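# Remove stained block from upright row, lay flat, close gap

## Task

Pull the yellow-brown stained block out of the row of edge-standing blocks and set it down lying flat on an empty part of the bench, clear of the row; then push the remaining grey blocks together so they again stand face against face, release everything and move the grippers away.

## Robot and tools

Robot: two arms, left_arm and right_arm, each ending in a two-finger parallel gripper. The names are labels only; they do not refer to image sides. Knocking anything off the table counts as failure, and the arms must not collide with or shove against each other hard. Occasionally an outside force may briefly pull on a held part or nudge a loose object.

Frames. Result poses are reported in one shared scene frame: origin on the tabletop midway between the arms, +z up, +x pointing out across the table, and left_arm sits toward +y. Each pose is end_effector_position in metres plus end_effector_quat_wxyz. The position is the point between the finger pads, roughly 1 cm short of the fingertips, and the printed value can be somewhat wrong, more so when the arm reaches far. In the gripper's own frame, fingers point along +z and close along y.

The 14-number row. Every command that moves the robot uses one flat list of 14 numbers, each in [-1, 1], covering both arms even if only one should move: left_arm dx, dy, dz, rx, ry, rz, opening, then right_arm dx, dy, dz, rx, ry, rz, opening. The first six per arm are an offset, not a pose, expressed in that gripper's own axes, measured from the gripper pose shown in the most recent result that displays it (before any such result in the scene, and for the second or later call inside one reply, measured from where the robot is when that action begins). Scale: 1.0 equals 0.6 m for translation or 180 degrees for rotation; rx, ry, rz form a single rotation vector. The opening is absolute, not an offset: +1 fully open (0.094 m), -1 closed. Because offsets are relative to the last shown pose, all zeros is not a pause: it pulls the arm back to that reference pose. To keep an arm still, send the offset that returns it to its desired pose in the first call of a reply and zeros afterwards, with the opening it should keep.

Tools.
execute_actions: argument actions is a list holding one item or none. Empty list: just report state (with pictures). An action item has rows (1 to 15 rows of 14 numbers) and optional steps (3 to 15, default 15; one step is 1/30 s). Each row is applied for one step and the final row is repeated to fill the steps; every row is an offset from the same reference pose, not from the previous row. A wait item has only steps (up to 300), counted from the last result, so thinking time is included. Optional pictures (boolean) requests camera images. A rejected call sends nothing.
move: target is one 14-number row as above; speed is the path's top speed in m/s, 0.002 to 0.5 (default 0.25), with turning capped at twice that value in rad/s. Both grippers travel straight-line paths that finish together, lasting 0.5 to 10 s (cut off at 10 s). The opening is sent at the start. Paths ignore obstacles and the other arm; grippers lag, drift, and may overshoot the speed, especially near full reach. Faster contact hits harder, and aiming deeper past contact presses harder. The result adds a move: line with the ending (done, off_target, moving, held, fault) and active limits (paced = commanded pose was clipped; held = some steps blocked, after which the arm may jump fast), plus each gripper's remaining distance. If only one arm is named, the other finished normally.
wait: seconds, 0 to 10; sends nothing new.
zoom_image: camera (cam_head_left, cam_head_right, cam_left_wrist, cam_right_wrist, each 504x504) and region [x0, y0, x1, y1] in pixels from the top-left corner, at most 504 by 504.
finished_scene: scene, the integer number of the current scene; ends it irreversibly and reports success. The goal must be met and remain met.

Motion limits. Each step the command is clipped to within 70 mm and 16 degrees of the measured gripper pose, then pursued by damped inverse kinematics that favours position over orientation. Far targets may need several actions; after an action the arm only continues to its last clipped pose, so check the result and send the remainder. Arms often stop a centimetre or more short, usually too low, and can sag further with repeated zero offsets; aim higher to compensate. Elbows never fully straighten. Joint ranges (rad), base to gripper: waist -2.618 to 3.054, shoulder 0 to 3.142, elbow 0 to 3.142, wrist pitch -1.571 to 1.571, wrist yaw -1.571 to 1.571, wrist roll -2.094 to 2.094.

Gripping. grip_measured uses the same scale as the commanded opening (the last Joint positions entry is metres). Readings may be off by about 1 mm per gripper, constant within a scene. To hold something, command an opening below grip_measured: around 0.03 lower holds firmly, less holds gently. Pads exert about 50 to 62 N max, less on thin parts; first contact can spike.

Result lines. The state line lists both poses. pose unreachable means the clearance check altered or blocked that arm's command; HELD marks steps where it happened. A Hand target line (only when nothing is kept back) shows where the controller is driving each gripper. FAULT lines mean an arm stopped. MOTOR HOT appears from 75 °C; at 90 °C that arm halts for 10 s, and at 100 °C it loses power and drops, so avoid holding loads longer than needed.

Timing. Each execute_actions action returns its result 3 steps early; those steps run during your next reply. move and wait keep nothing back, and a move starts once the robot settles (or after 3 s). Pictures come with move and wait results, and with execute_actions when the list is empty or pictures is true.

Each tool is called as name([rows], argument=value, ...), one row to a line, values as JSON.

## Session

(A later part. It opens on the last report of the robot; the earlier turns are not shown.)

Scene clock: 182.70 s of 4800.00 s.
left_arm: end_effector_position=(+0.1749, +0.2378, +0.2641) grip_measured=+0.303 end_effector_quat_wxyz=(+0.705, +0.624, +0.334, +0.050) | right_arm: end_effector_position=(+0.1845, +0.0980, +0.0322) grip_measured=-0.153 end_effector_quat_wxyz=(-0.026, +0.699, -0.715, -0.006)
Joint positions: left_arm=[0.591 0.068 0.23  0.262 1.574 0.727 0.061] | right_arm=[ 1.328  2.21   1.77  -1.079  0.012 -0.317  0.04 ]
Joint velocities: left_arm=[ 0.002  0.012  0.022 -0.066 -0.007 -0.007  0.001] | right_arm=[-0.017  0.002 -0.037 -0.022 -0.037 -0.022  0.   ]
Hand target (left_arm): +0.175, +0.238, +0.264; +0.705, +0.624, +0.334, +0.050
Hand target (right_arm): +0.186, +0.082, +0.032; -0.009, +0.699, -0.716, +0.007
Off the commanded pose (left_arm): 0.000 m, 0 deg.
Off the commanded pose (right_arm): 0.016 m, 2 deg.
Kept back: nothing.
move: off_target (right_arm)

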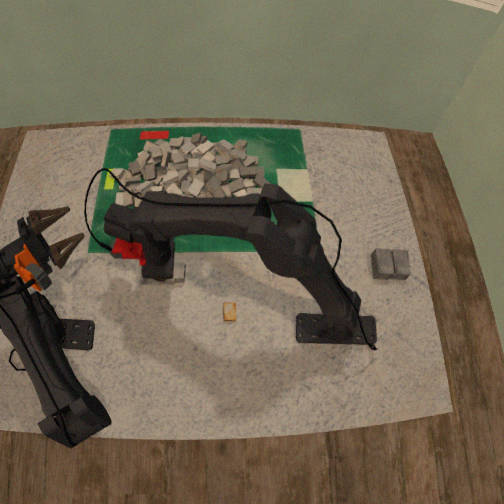

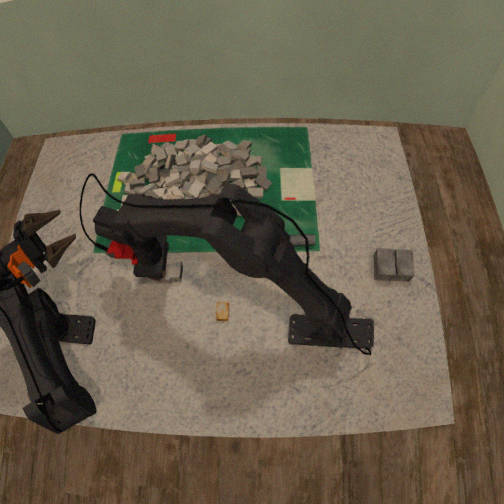

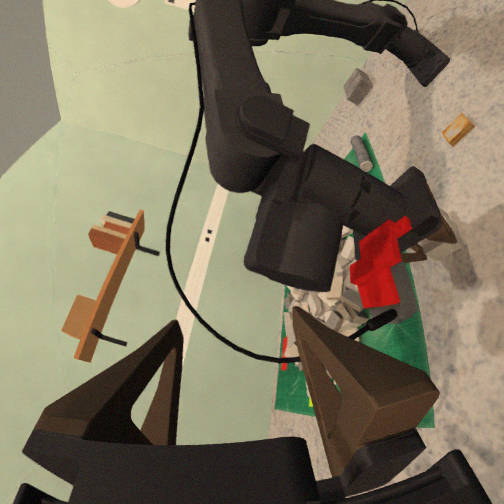

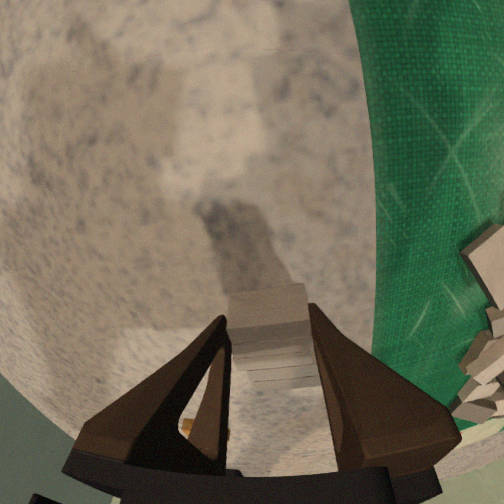

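Not yet in full contact probably; push further.

move(target=[0,0,0,0,0,0,0.3,0.048,0,0.003,0,0,0,-0.2], speed=0.012)

move(target=[0,0,0,0,0,0,0.3,-0.003,0,0,0,0,0,0.3])

move(target=[0,0,0,0,0,0,0.3,-0.01,0,-0.16,0,0,0,0.3], speed=0.15)

Scene clock: 185.57 s of 4800.00 s.
left_arm: end_effector_position=(+0.1749, +0.2378, +0.2641) grip_measured=+0.303 end_effector_quat_wxyz=(+0.705, +0.624, +0.333, +0.050) | right_arm: end_effector_position=(+0.1839, +0.0936, +0.0324) grip_measured=-0.153 end_effector_quat_wxyz=(-0.055, +0.700, -0.711, -0.027)
Joint positions: left_arm=[0.591 0.068 0.23  0.263 1.574 0.727 0.061] | right_arm=[ 1.321  2.125  1.629 -0.953 -0.001 -0.33   0.04 ]
Joint velocities: left_arm=[-0.002 -0.002 -0.032 -0.037  0.007 -0.051  0.   ] | right_arm=[ 0.007 -0.007  0.002  0.037 -0.081 -0.022 -0.001]
Hand target (left_arm): +0.175, +0.238, +0.264; +0.705, +0.624, +0.334, +0.050
Hand target (right_arm): +0.184, +0.070, +0.029; -0.025, +0.699, -0.714, -0.006
Off the commanded pose (left_arm): 0.000 m, 0 deg.
Off the commanded pose (right_arm): 0.024 m, 4 deg.
Kept back: nothing.
move: off_target (right_arm)

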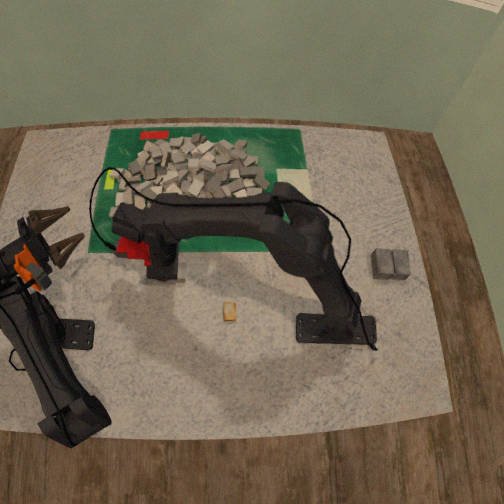

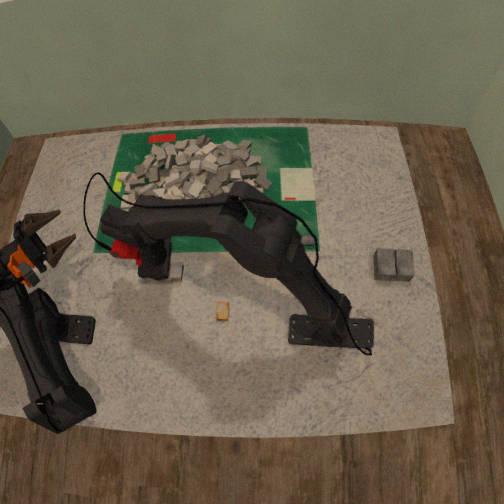

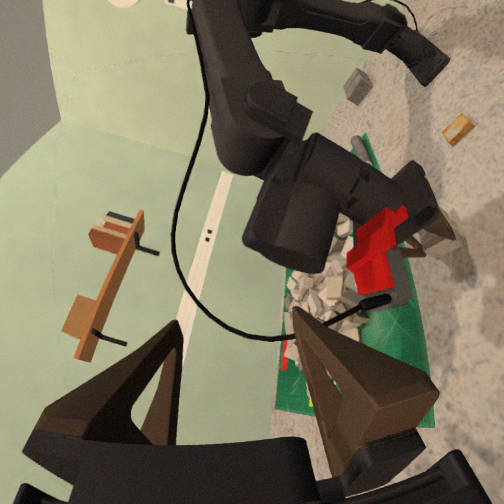

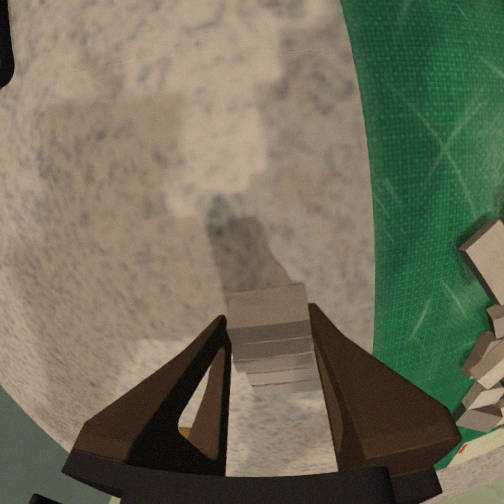

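Scene clock: 186.27 s of 4800.00 s.
left_arm: end_effector_position=(+0.1749, +0.2378, +0.2641) grip_measured=+0.303 end_effector_quat_wxyz=(+0.705, +0.624, +0.333, +0.051) | right_arm: end_effector_position=(+0.1841, +0.0941, +0.0325) grip_measured=+0.298 end_effector_quat_wxyz=(-0.055, +0.700, -0.711, -0.027)
Joint positions: left_arm=[0.591 0.068 0.23  0.263 1.574 0.727 0.061] | right_arm=[ 1.321  2.125  1.629 -0.95  -0.001 -0.33   0.061]
Joint velocities: left_arm=[-0.022  0.012 -0.027 -0.066  0.022  0.051 -0.   ] | right_arm=[-0.007  0.002 -0.002 -0.007  0.007 -0.051 -0.001]
Hand target (left_arm): +0.175, +0.238, +0.264; +0.705, +0.624, +0.333, +0.050
Hand target (right_arm): +0.184, +0.095, +0.033; -0.055, +0.700, -0.711, -0.027
Off the commanded pose (left_arm): 0.000 m, 0 deg.
Off the commanded pose (right_arm): 0.001 m, 0 deg.
Kept back: nothing.
move: done

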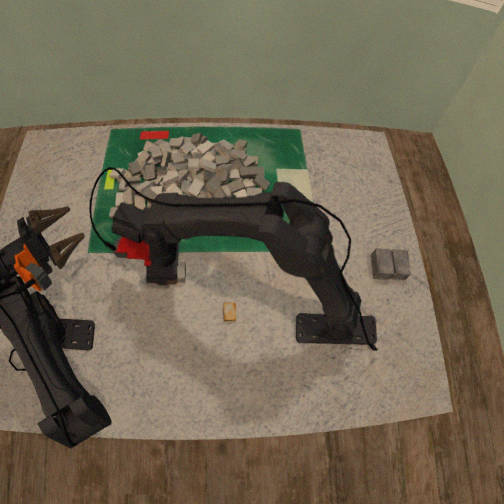

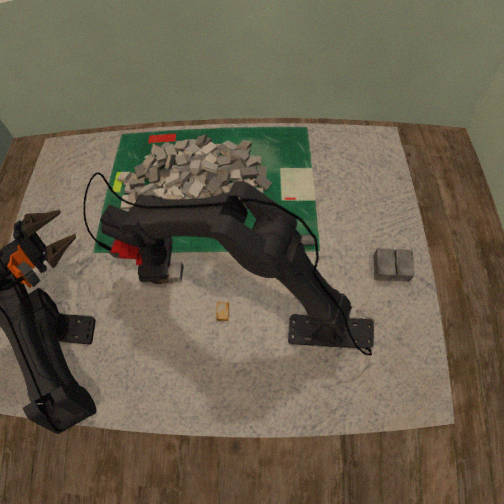

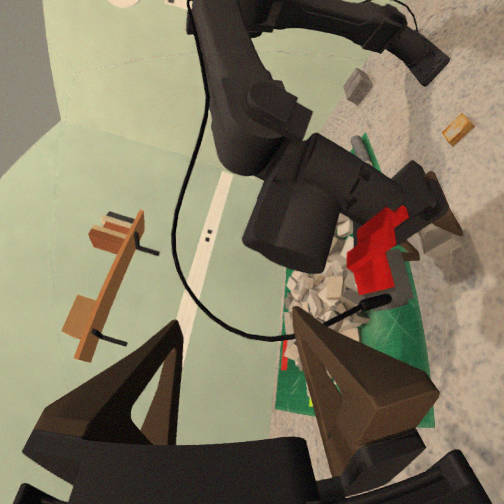

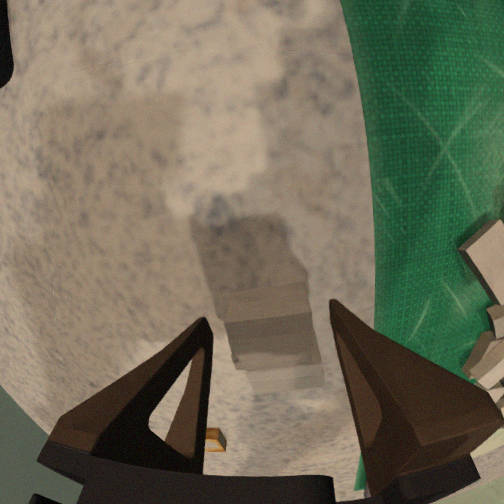

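Scene clock: 187.60 s of 4800.00 s.
left_arm: end_effector_position=(+0.1749, +0.2378, +0.2641) grip_measured=+0.303 end_effector_quat_wxyz=(+0.705, +0.624, +0.333, +0.051) | right_arm: end_effector_position=(+0.1814, +0.0868, +0.1175) grip_measured=+0.298 end_effector_quat_wxyz=(-0.047, +0.700, -0.712, -0.024)
Joint positions: left_arm=[0.591 0.068 0.23  0.263 1.574 0.727 0.061] | right_arm=[ 1.321  2.077  1.896 -1.284 -0.001 -0.33   0.061]
Joint velocities: left_arm=[-0.012 -0.017 -0.017 -0.007 -0.007 -0.007  0.001] | right_arm=[ 0.002  0.007 -0.012 -0.051  0.037  0.022  0.   ]
Hand target (left_arm): +0.175, +0.238, +0.264; +0.705, +0.624, +0.333, +0.051
Hand target (right_arm): +0.182, +0.088, +0.128; -0.056, +0.700, -0.711, -0.027
Off the commanded pose (left_arm): 0.000 m, 0 deg.
Off the commanded pose (right_arm): 0.011 m, 1 deg.
Kept back: nothing.
move: off_target (right_arm)

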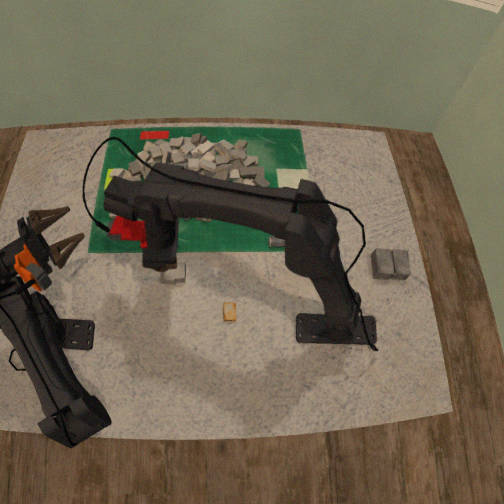

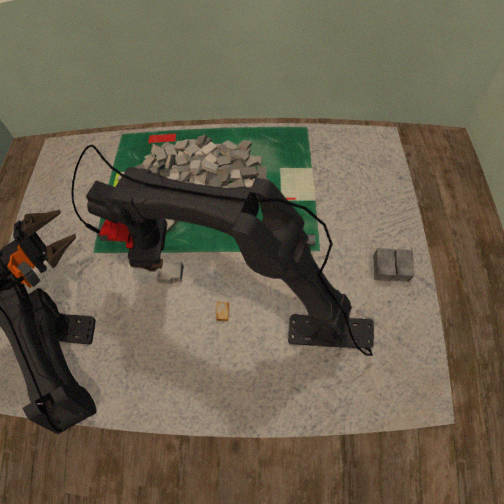

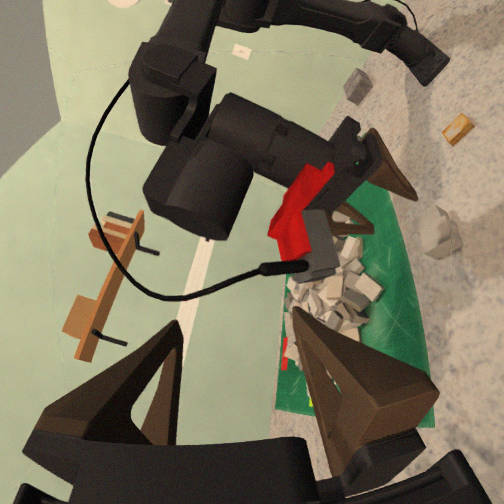

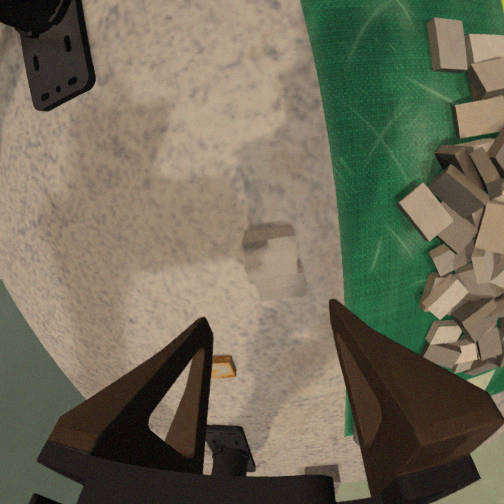

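Move to +y side and up for a view.

move(target=[0,0,0,0,0,0,0.3,-0.08,0,0,0,0,0,0.3])

zoom_image(camera="cam_right_wrist", region=[200,220,380,400])

zoom_image(camera="cam_head_left", region=[130,240,230,320])

Scene clock: 189.07 s of 4800.00 s.
left_arm: end_effector_position=(+0.1748, +0.2378, +0.2642) grip_measured=+0.303 end_effector_quat_wxyz=(+0.705, +0.624, +0.333, +0.051) | right_arm: end_effector_position=(+0.1823, +0.1337, +0.1234) grip_measured=+0.298 end_effector_quat_wxyz=(-0.051, +0.702, -0.710, -0.027)
Joint positions: left_arm=[0.591 0.068 0.23  0.264 1.574 0.727 0.061] | right_arm=[ 1.353  2.3    2.279 -1.434 -0.001 -0.303  0.061]
Joint velocities: left_arm=[-0.002  0.002 -0.022  0.007  0.022 -0.037  0.001] | right_arm=[ 0.007 -0.007 -0.007 -0.095  0.081 -0.007  0.001]
Hand target (left_arm): +0.175, +0.238, +0.264; +0.705, +0.624, +0.333, +0.051
Hand target (right_arm): +0.182, +0.135, +0.123; -0.048, +0.700, -0.712, -0.024
Off the commanded pose (left_arm): 0.000 m, 0 deg.
Off the commanded pose (right_arm): 0.001 m, 1 deg.
Kept back: nothing.
move: done

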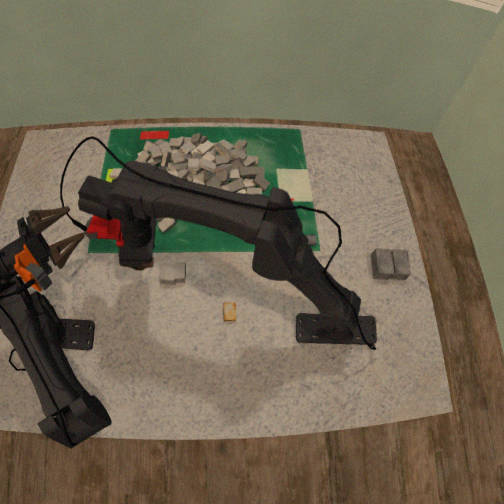

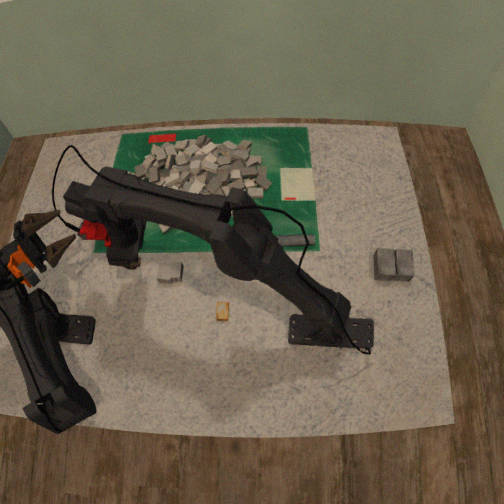

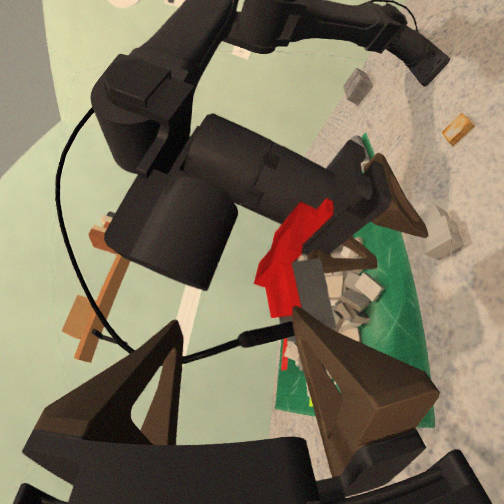

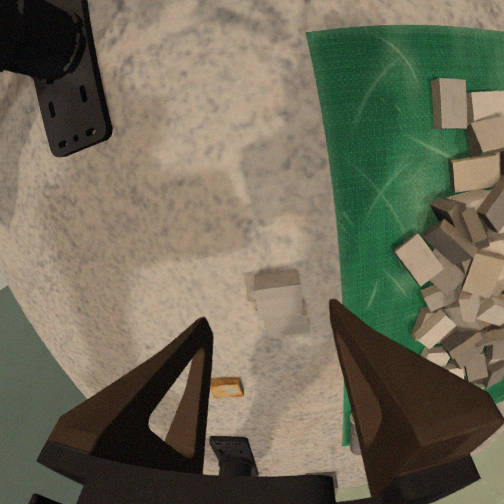

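Region (200, 220, 380, 400) of cam_right_wrist's 504x504 image, scaled by 2.800, with more detail than that image has.

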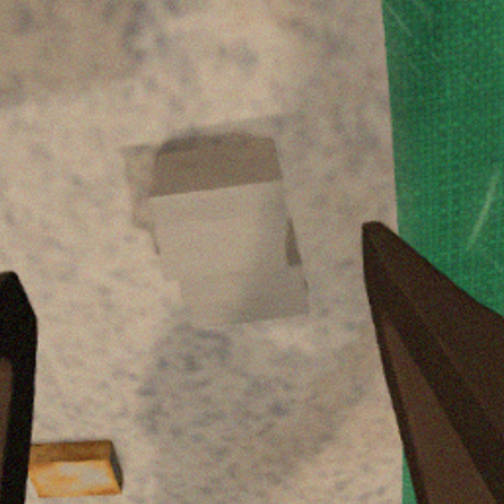

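Region (130, 240, 230, 320) of cam_head_left's 504x504 image, scaled by 5.040, with more detail than that image has; it fills the top 403 rows of this view, and the rest is white.

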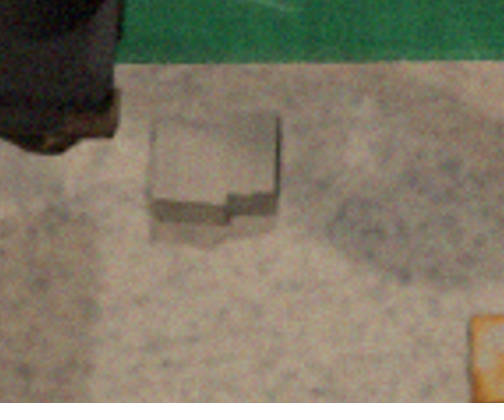

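move(target=[0,0,0,0,0,0,0.3,0.112,-0.004,0.05,0,0.035,0,0.3], speed=0.15)

Scene clock: 190.40 s of 4800.00 s.
left_arm: end_effector_position=(+0.1748, +0.2378, +0.2642) grip_measured=+0.303 end_effector_quat_wxyz=(+0.705, +0.624, +0.333, +0.051) | right_arm: end_effector_position=(+0.1826, +0.0718, +0.0829) grip_measured=+0.298 end_effector_quat_wxyz=(-0.003, +0.702, -0.712, +0.013)
Joint positions: left_arm=[0.591 0.068 0.23  0.265 1.574 0.727 0.061] | right_arm=[ 1.317  2.137  1.856 -1.296  0.025 -0.335  0.061]
Joint velocities: left_arm=[-0.002  0.017 -0.007  0.022 -0.022 -0.022  0.001] | right_arm=[-0.012 -0.002  0.012 -0.022 -0.007 -0.051 -0.001]
Hand target (left_arm): +0.175, +0.238, +0.264; +0.705, +0.624, +0.333, +0.051
Hand target (right_arm): +0.185, +0.070, +0.086; -0.011, +0.703, -0.711, +0.013
Off the commanded pose (left_arm): 0.000 m, 0 deg.
Off the commanded pose (right_arm): 0.005 m, 1 deg.
Kept back: nothing.
move: done

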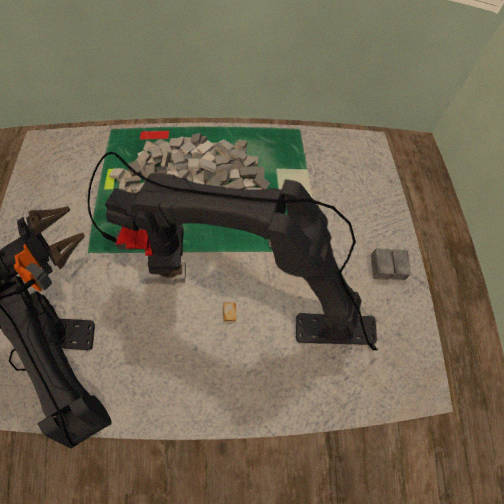

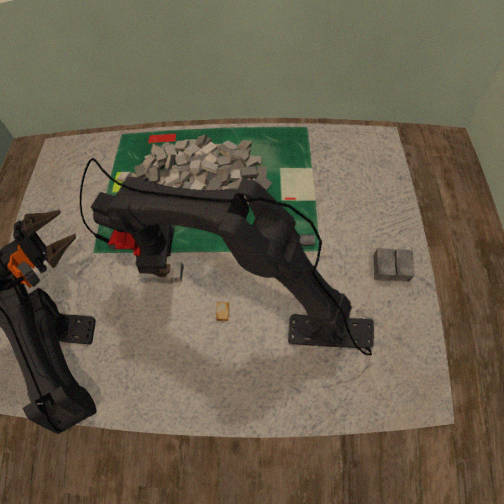

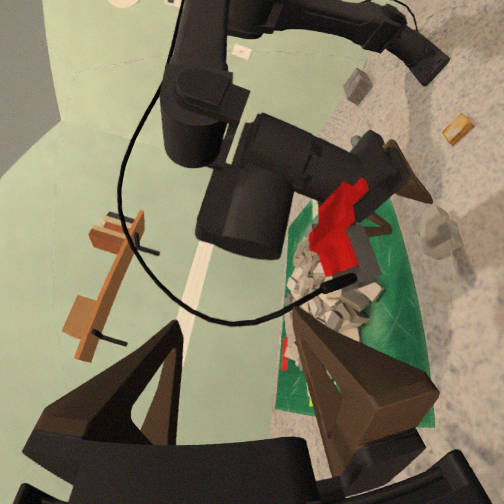

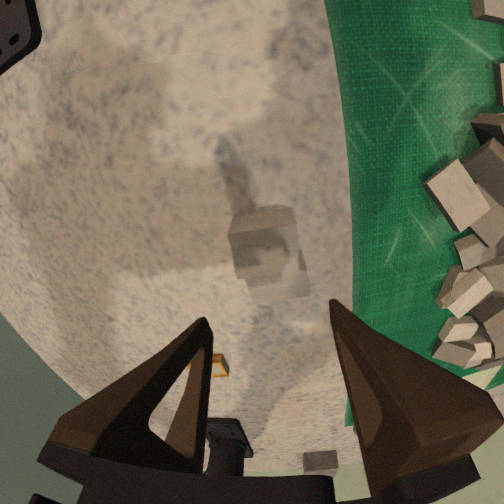

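move(target=[0,0,0,0,0,0,0.3,0.005,-0.004,0.095,0,0,0,0.4], speed=0.06)

move(target=[0,0,0,0,0,0,0.3,0,0,0,0,0,0,-0.17])

move(target=[0,0,0,0,0,0,0.3,0,0,0,0,0,0,0.4])

move(target=[0,0,0,0,0,0,0.3,0,0,-0.2,0,0,0,0.4], speed=0.15)

move(target=[0,0,0,0,0,0,0.3,0.4,-0.05,-0.1,0,0,0,0.4])

zoom_image(camera="cam_head_left", region=[130,240,250,330])

Scene clock: 192.07 s of 4800.00 s.
left_arm: end_effector_position=(+0.1748, +0.2378, +0.2642) grip_measured=+0.303 end_effector_quat_wxyz=(+0.705, +0.625, +0.333, +0.051) | right_arm: end_effector_position=(+0.1828, +0.0723, +0.0364) grip_measured=+0.398 end_effector_quat_wxyz=(-0.011, +0.702, -0.712, +0.009)
Joint positions: left_arm=[0.591 0.068 0.23  0.265 1.574 0.727 0.061] | right_arm=[ 1.317  2.147  1.686 -1.098  0.025 -0.336  0.066]
Joint velocities: left_arm=[-0.012  0.007 -0.022  0.095  0.007  0.037  0.001] | right_arm=[ 0.012 -0.002  0.012 -0.022 -0.095 -0.051 -0.001]
Hand target (left_arm): +0.175, +0.238, +0.264; +0.705, +0.624, +0.333, +0.051
Hand target (right_arm): +0.185, +0.068, +0.026; -0.003, +0.702, -0.712, +0.013
Off the commanded pose (left_arm): 0.000 m, 0 deg.
Off the commanded pose (right_arm): 0.012 m, 1 deg.
Kept back: nothing.
move: off_target (right_arm)

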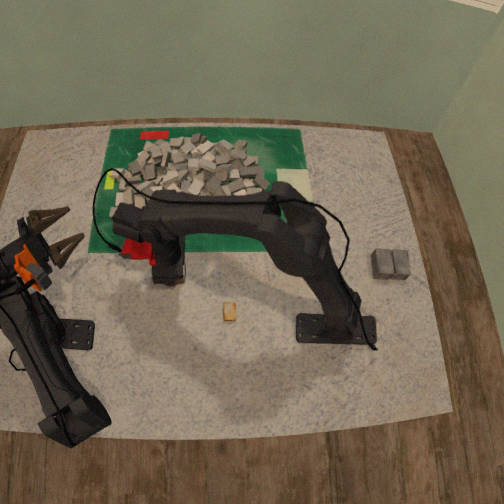

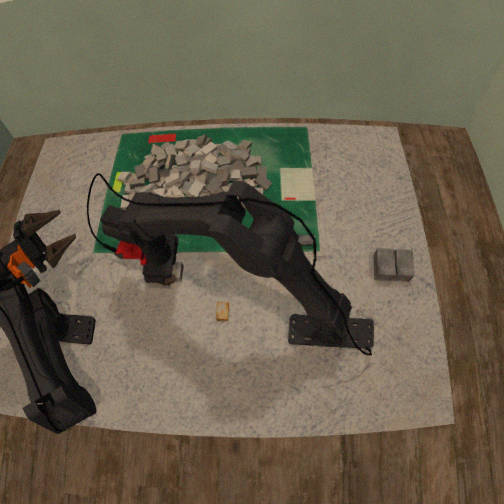

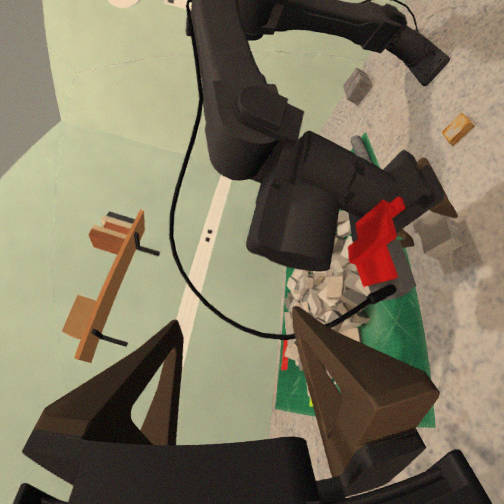

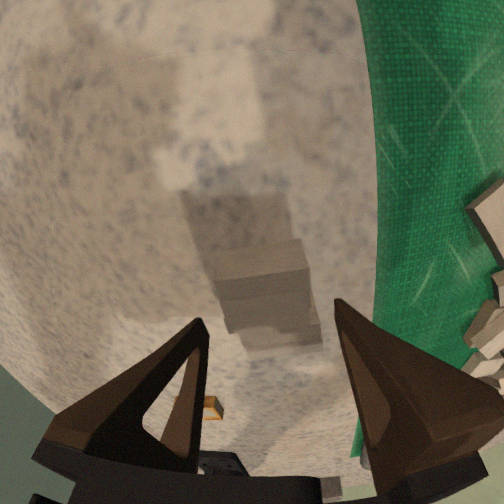

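Scene clock: 192.57 s of 4800.00 s.
left_arm: end_effector_position=(+0.1748, +0.2378, +0.2642) grip_measured=+0.303 end_effector_quat_wxyz=(+0.705, +0.625, +0.333, +0.051) | right_arm: end_effector_position=(+0.1828, +0.0723, +0.0364) grip_measured=-0.156 end_effector_quat_wxyz=(-0.011, +0.702, -0.712, +0.009)
Joint positions: left_arm=[0.591 0.068 0.23  0.265 1.574 0.727 0.061] | right_arm=[ 1.317  2.147  1.686 -1.098  0.026 -0.336  0.04 ]
Joint velocities: left_arm=[-0.002 -0.022 -0.002  0.051 -0.037  0.037  0.   ] | right_arm=[ 0.012  0.007 -0.007  0.051 -0.037 -0.066 -0.001]
Hand target (left_arm): +0.175, +0.238, +0.264; +0.705, +0.624, +0.333, +0.051
Hand target (right_arm): +0.183, +0.072, +0.036; -0.011, +0.702, -0.712, +0.009
Off the commanded pose (left_arm): 0.000 m, 0 deg.
Off the commanded pose (right_arm): 0.000 m, 0 deg.
Kept back: nothing.
move: done

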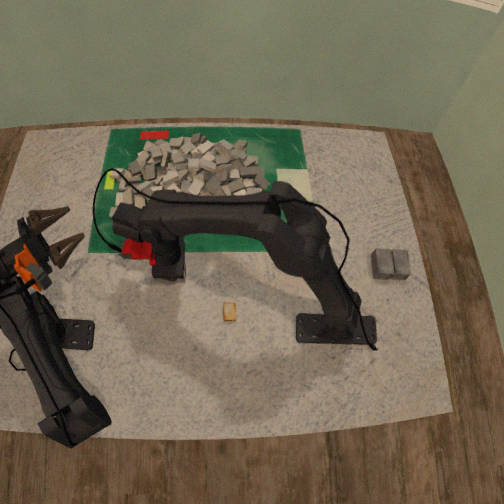

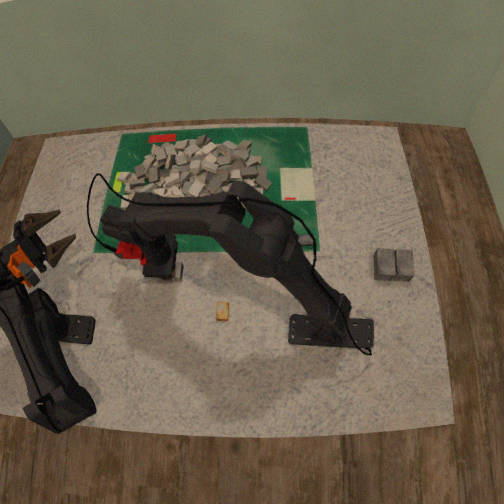

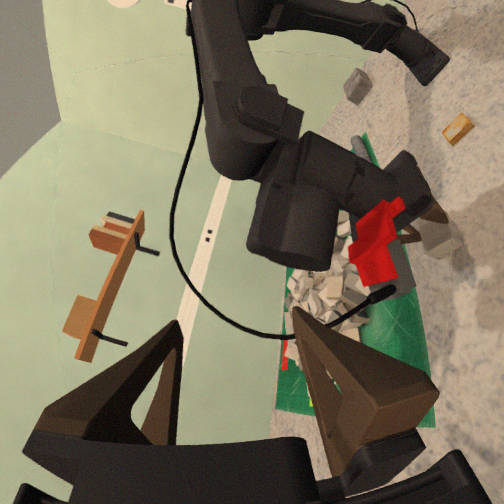

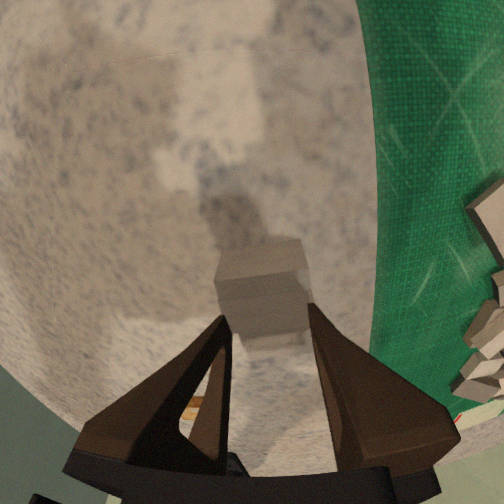

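Scene clock: 193.07 s of 4800.00 s.
left_arm: end_effector_position=(+0.1748, +0.2378, +0.2643) grip_measured=+0.303 end_effector_quat_wxyz=(+0.705, +0.625, +0.333, +0.051) | right_arm: end_effector_position=(+0.1828, +0.0723, +0.0364) grip_measured=+0.398 end_effector_quat_wxyz=(-0.011, +0.702, -0.712, +0.009)
Joint positions: left_arm=[0.591 0.068 0.23  0.265 1.574 0.727 0.061] | right_arm=[ 1.317  2.147  1.686 -1.098  0.026 -0.336  0.066]
Joint velocities: left_arm=[ 0.007  0.017 -0.007  0.007 -0.066 -0.022 -0.001] | right_arm=[-0.002  0.002 -0.007  0.022  0.081  0.022 -0.   ]
Hand target (left_arm): +0.175, +0.238, +0.264; +0.705, +0.625, +0.333, +0.051
Hand target (right_arm): +0.183, +0.072, +0.036; -0.011, +0.702, -0.712, +0.009
Off the commanded pose (left_arm): 0.000 m, 0 deg.
Off the commanded pose (right_arm): 0.000 m, 0 deg.
Kept back: nothing.
move: done

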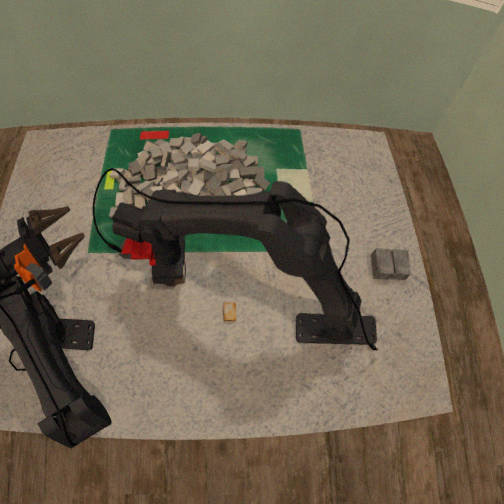

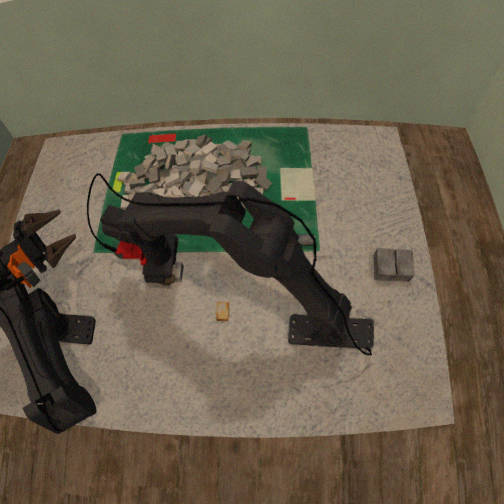

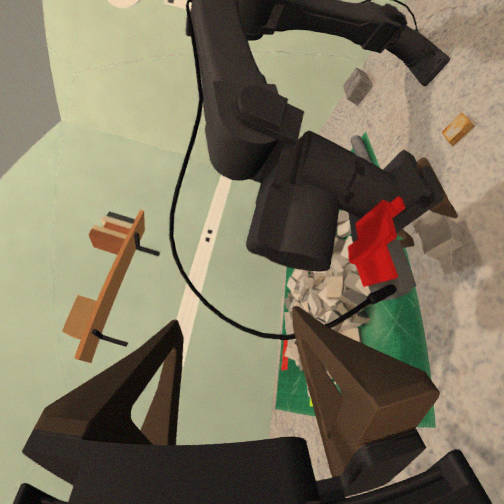

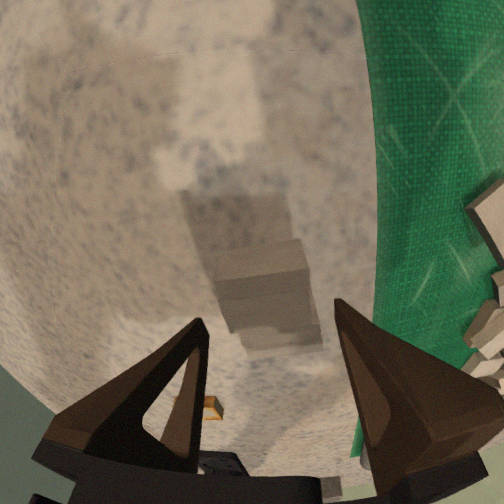

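Scene clock: 194.50 s of 4800.00 s.
left_arm: end_effector_position=(+0.1748, +0.2378, +0.2643) grip_measured=+0.303 end_effector_quat_wxyz=(+0.705, +0.625, +0.333, +0.052) | right_arm: end_effector_position=(+0.1824, +0.0710, +0.1576) grip_measured=+0.398 end_effector_quat_wxyz=(-0.020, +0.702, -0.712, +0.005)
Joint positions: left_arm=[0.591 0.068 0.23  0.266 1.574 0.727 0.061] | right_arm=[ 1.317  2.127  2.14  -1.552  0.026 -0.336  0.066]
Joint velocities: left_arm=[-0.007 -0.017  0.007 -0.051 -0.11  -0.037 -0.   ] | right_arm=[ 0.002  0.002 -0.007  0.007 -0.051 -0.007 -0.   ]
Hand target (left_arm): +0.175, +0.238, +0.264; +0.705, +0.625, +0.333, +0.051
Hand target (right_arm): +0.181, +0.071, +0.156; -0.014, +0.702, -0.712, +0.008
Off the commanded pose (left_arm): 0.000 m, 0 deg.
Off the commanded pose (right_arm): 0.003 m, 1 deg.
joint sent to its limit (right arm) — the command would take joint 4 (wrist pitch) past its lower limit, so that joint was sent only as far as its limit.
Kept back: nothing.
move: done

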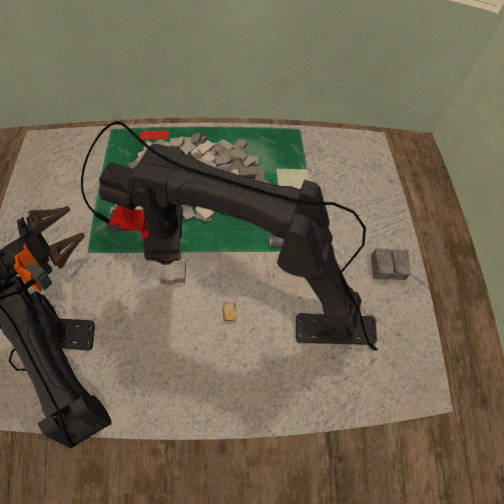

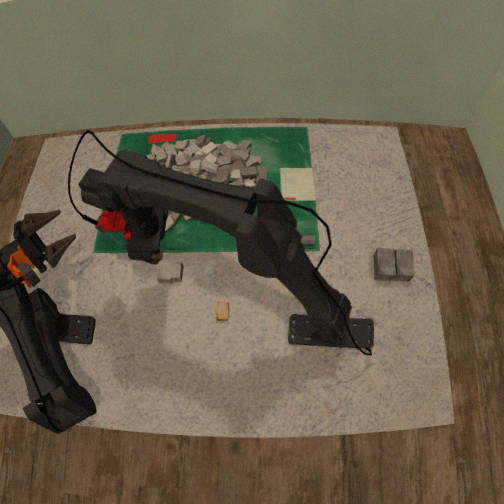

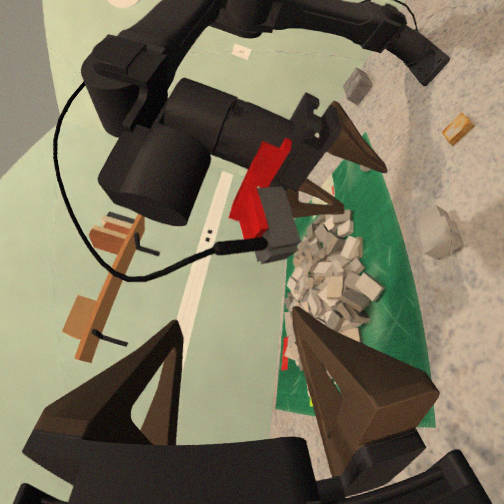

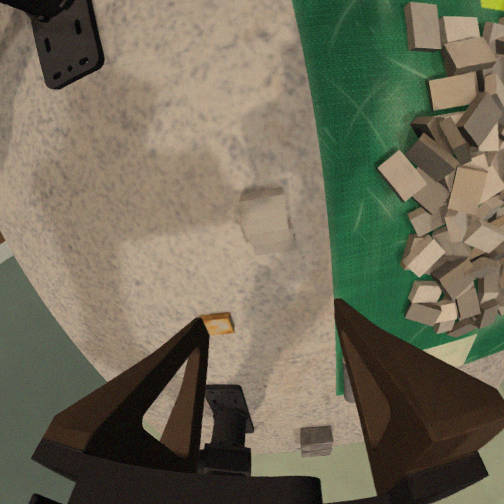

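Scene clock: 196.17 s of 4800.00 s.
left_arm: end_effector_position=(+0.1748, +0.2378, +0.2643) grip_measured=+0.303 end_effector_quat_wxyz=(+0.705, +0.625, +0.332, +0.052) | right_arm: end_effector_position=(+0.2166, -0.1676, +0.2124) grip_measured=+0.398 end_effector_quat_wxyz=(-0.051, +0.699, -0.713, +0.012)
Joint positions: left_arm=[0.591 0.068 0.23  0.266 1.574 0.727 0.061] | right_arm=[ 0.792  1.368  1.46  -1.559  0.017 -0.857  0.066]
Joint velocities: left_arm=[ 0.002 -0.007 -0.002 -0.066  0.066 -0.022 -0.   ] | right_arm=[-0.002  0.017  0.017  0.037  0.037 -0.051 -0.001]
Hand target (left_arm): +0.175, +0.238, +0.264; +0.705, +0.625, +0.332, +0.052
Hand target (right_arm): +0.211, -0.171, +0.210; -0.043, +0.701, -0.712, +0.006
Off the commanded pose (left_arm): 0.000 m, 0 deg.
Off the commanded pose (right_arm): 0.010 m, 4 deg.
joint sent to its limit (right arm) — the command would take joint 4 (wrist pitch) past its lower limit, so that joint was sent only as far as its limit.
Kept back: nothing.
move: off_target (right_arm)

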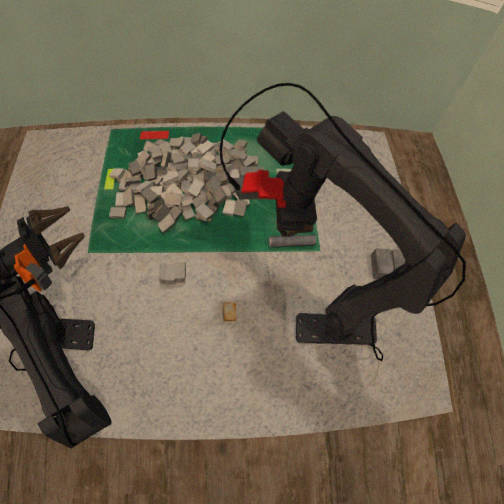

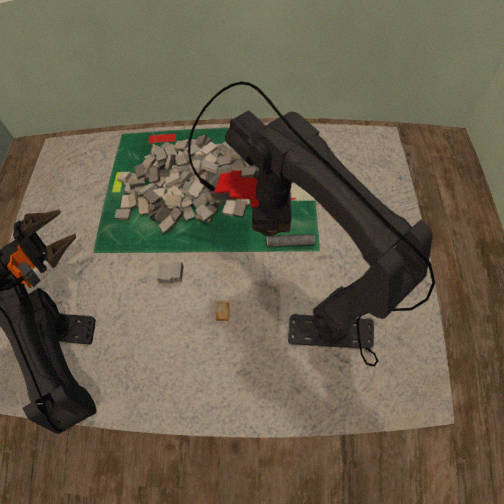

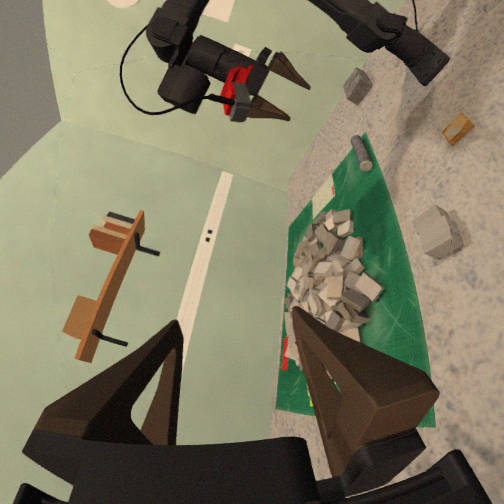

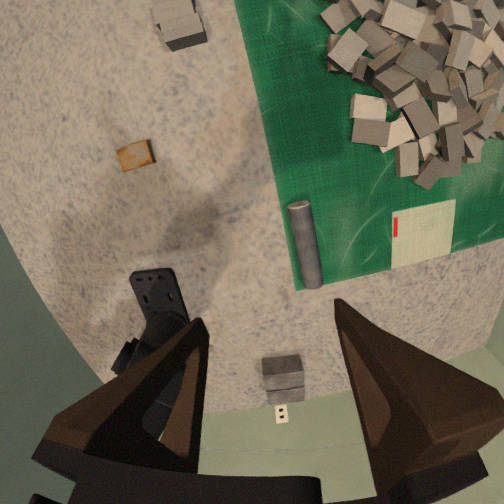

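Region (130, 240, 250, 330) of cam_head_left's 504x504 image, scaled by 4.200, with more detail than that image has; it fills the top 378 rows of this view, and the rest is white.

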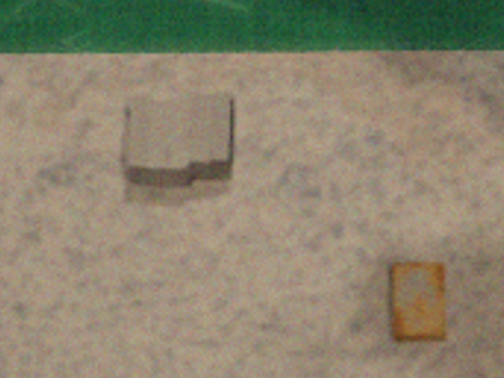

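Closed up, with only a small stagger remaining.

finished_scene(scene=2)

The scene is finished: the task was done.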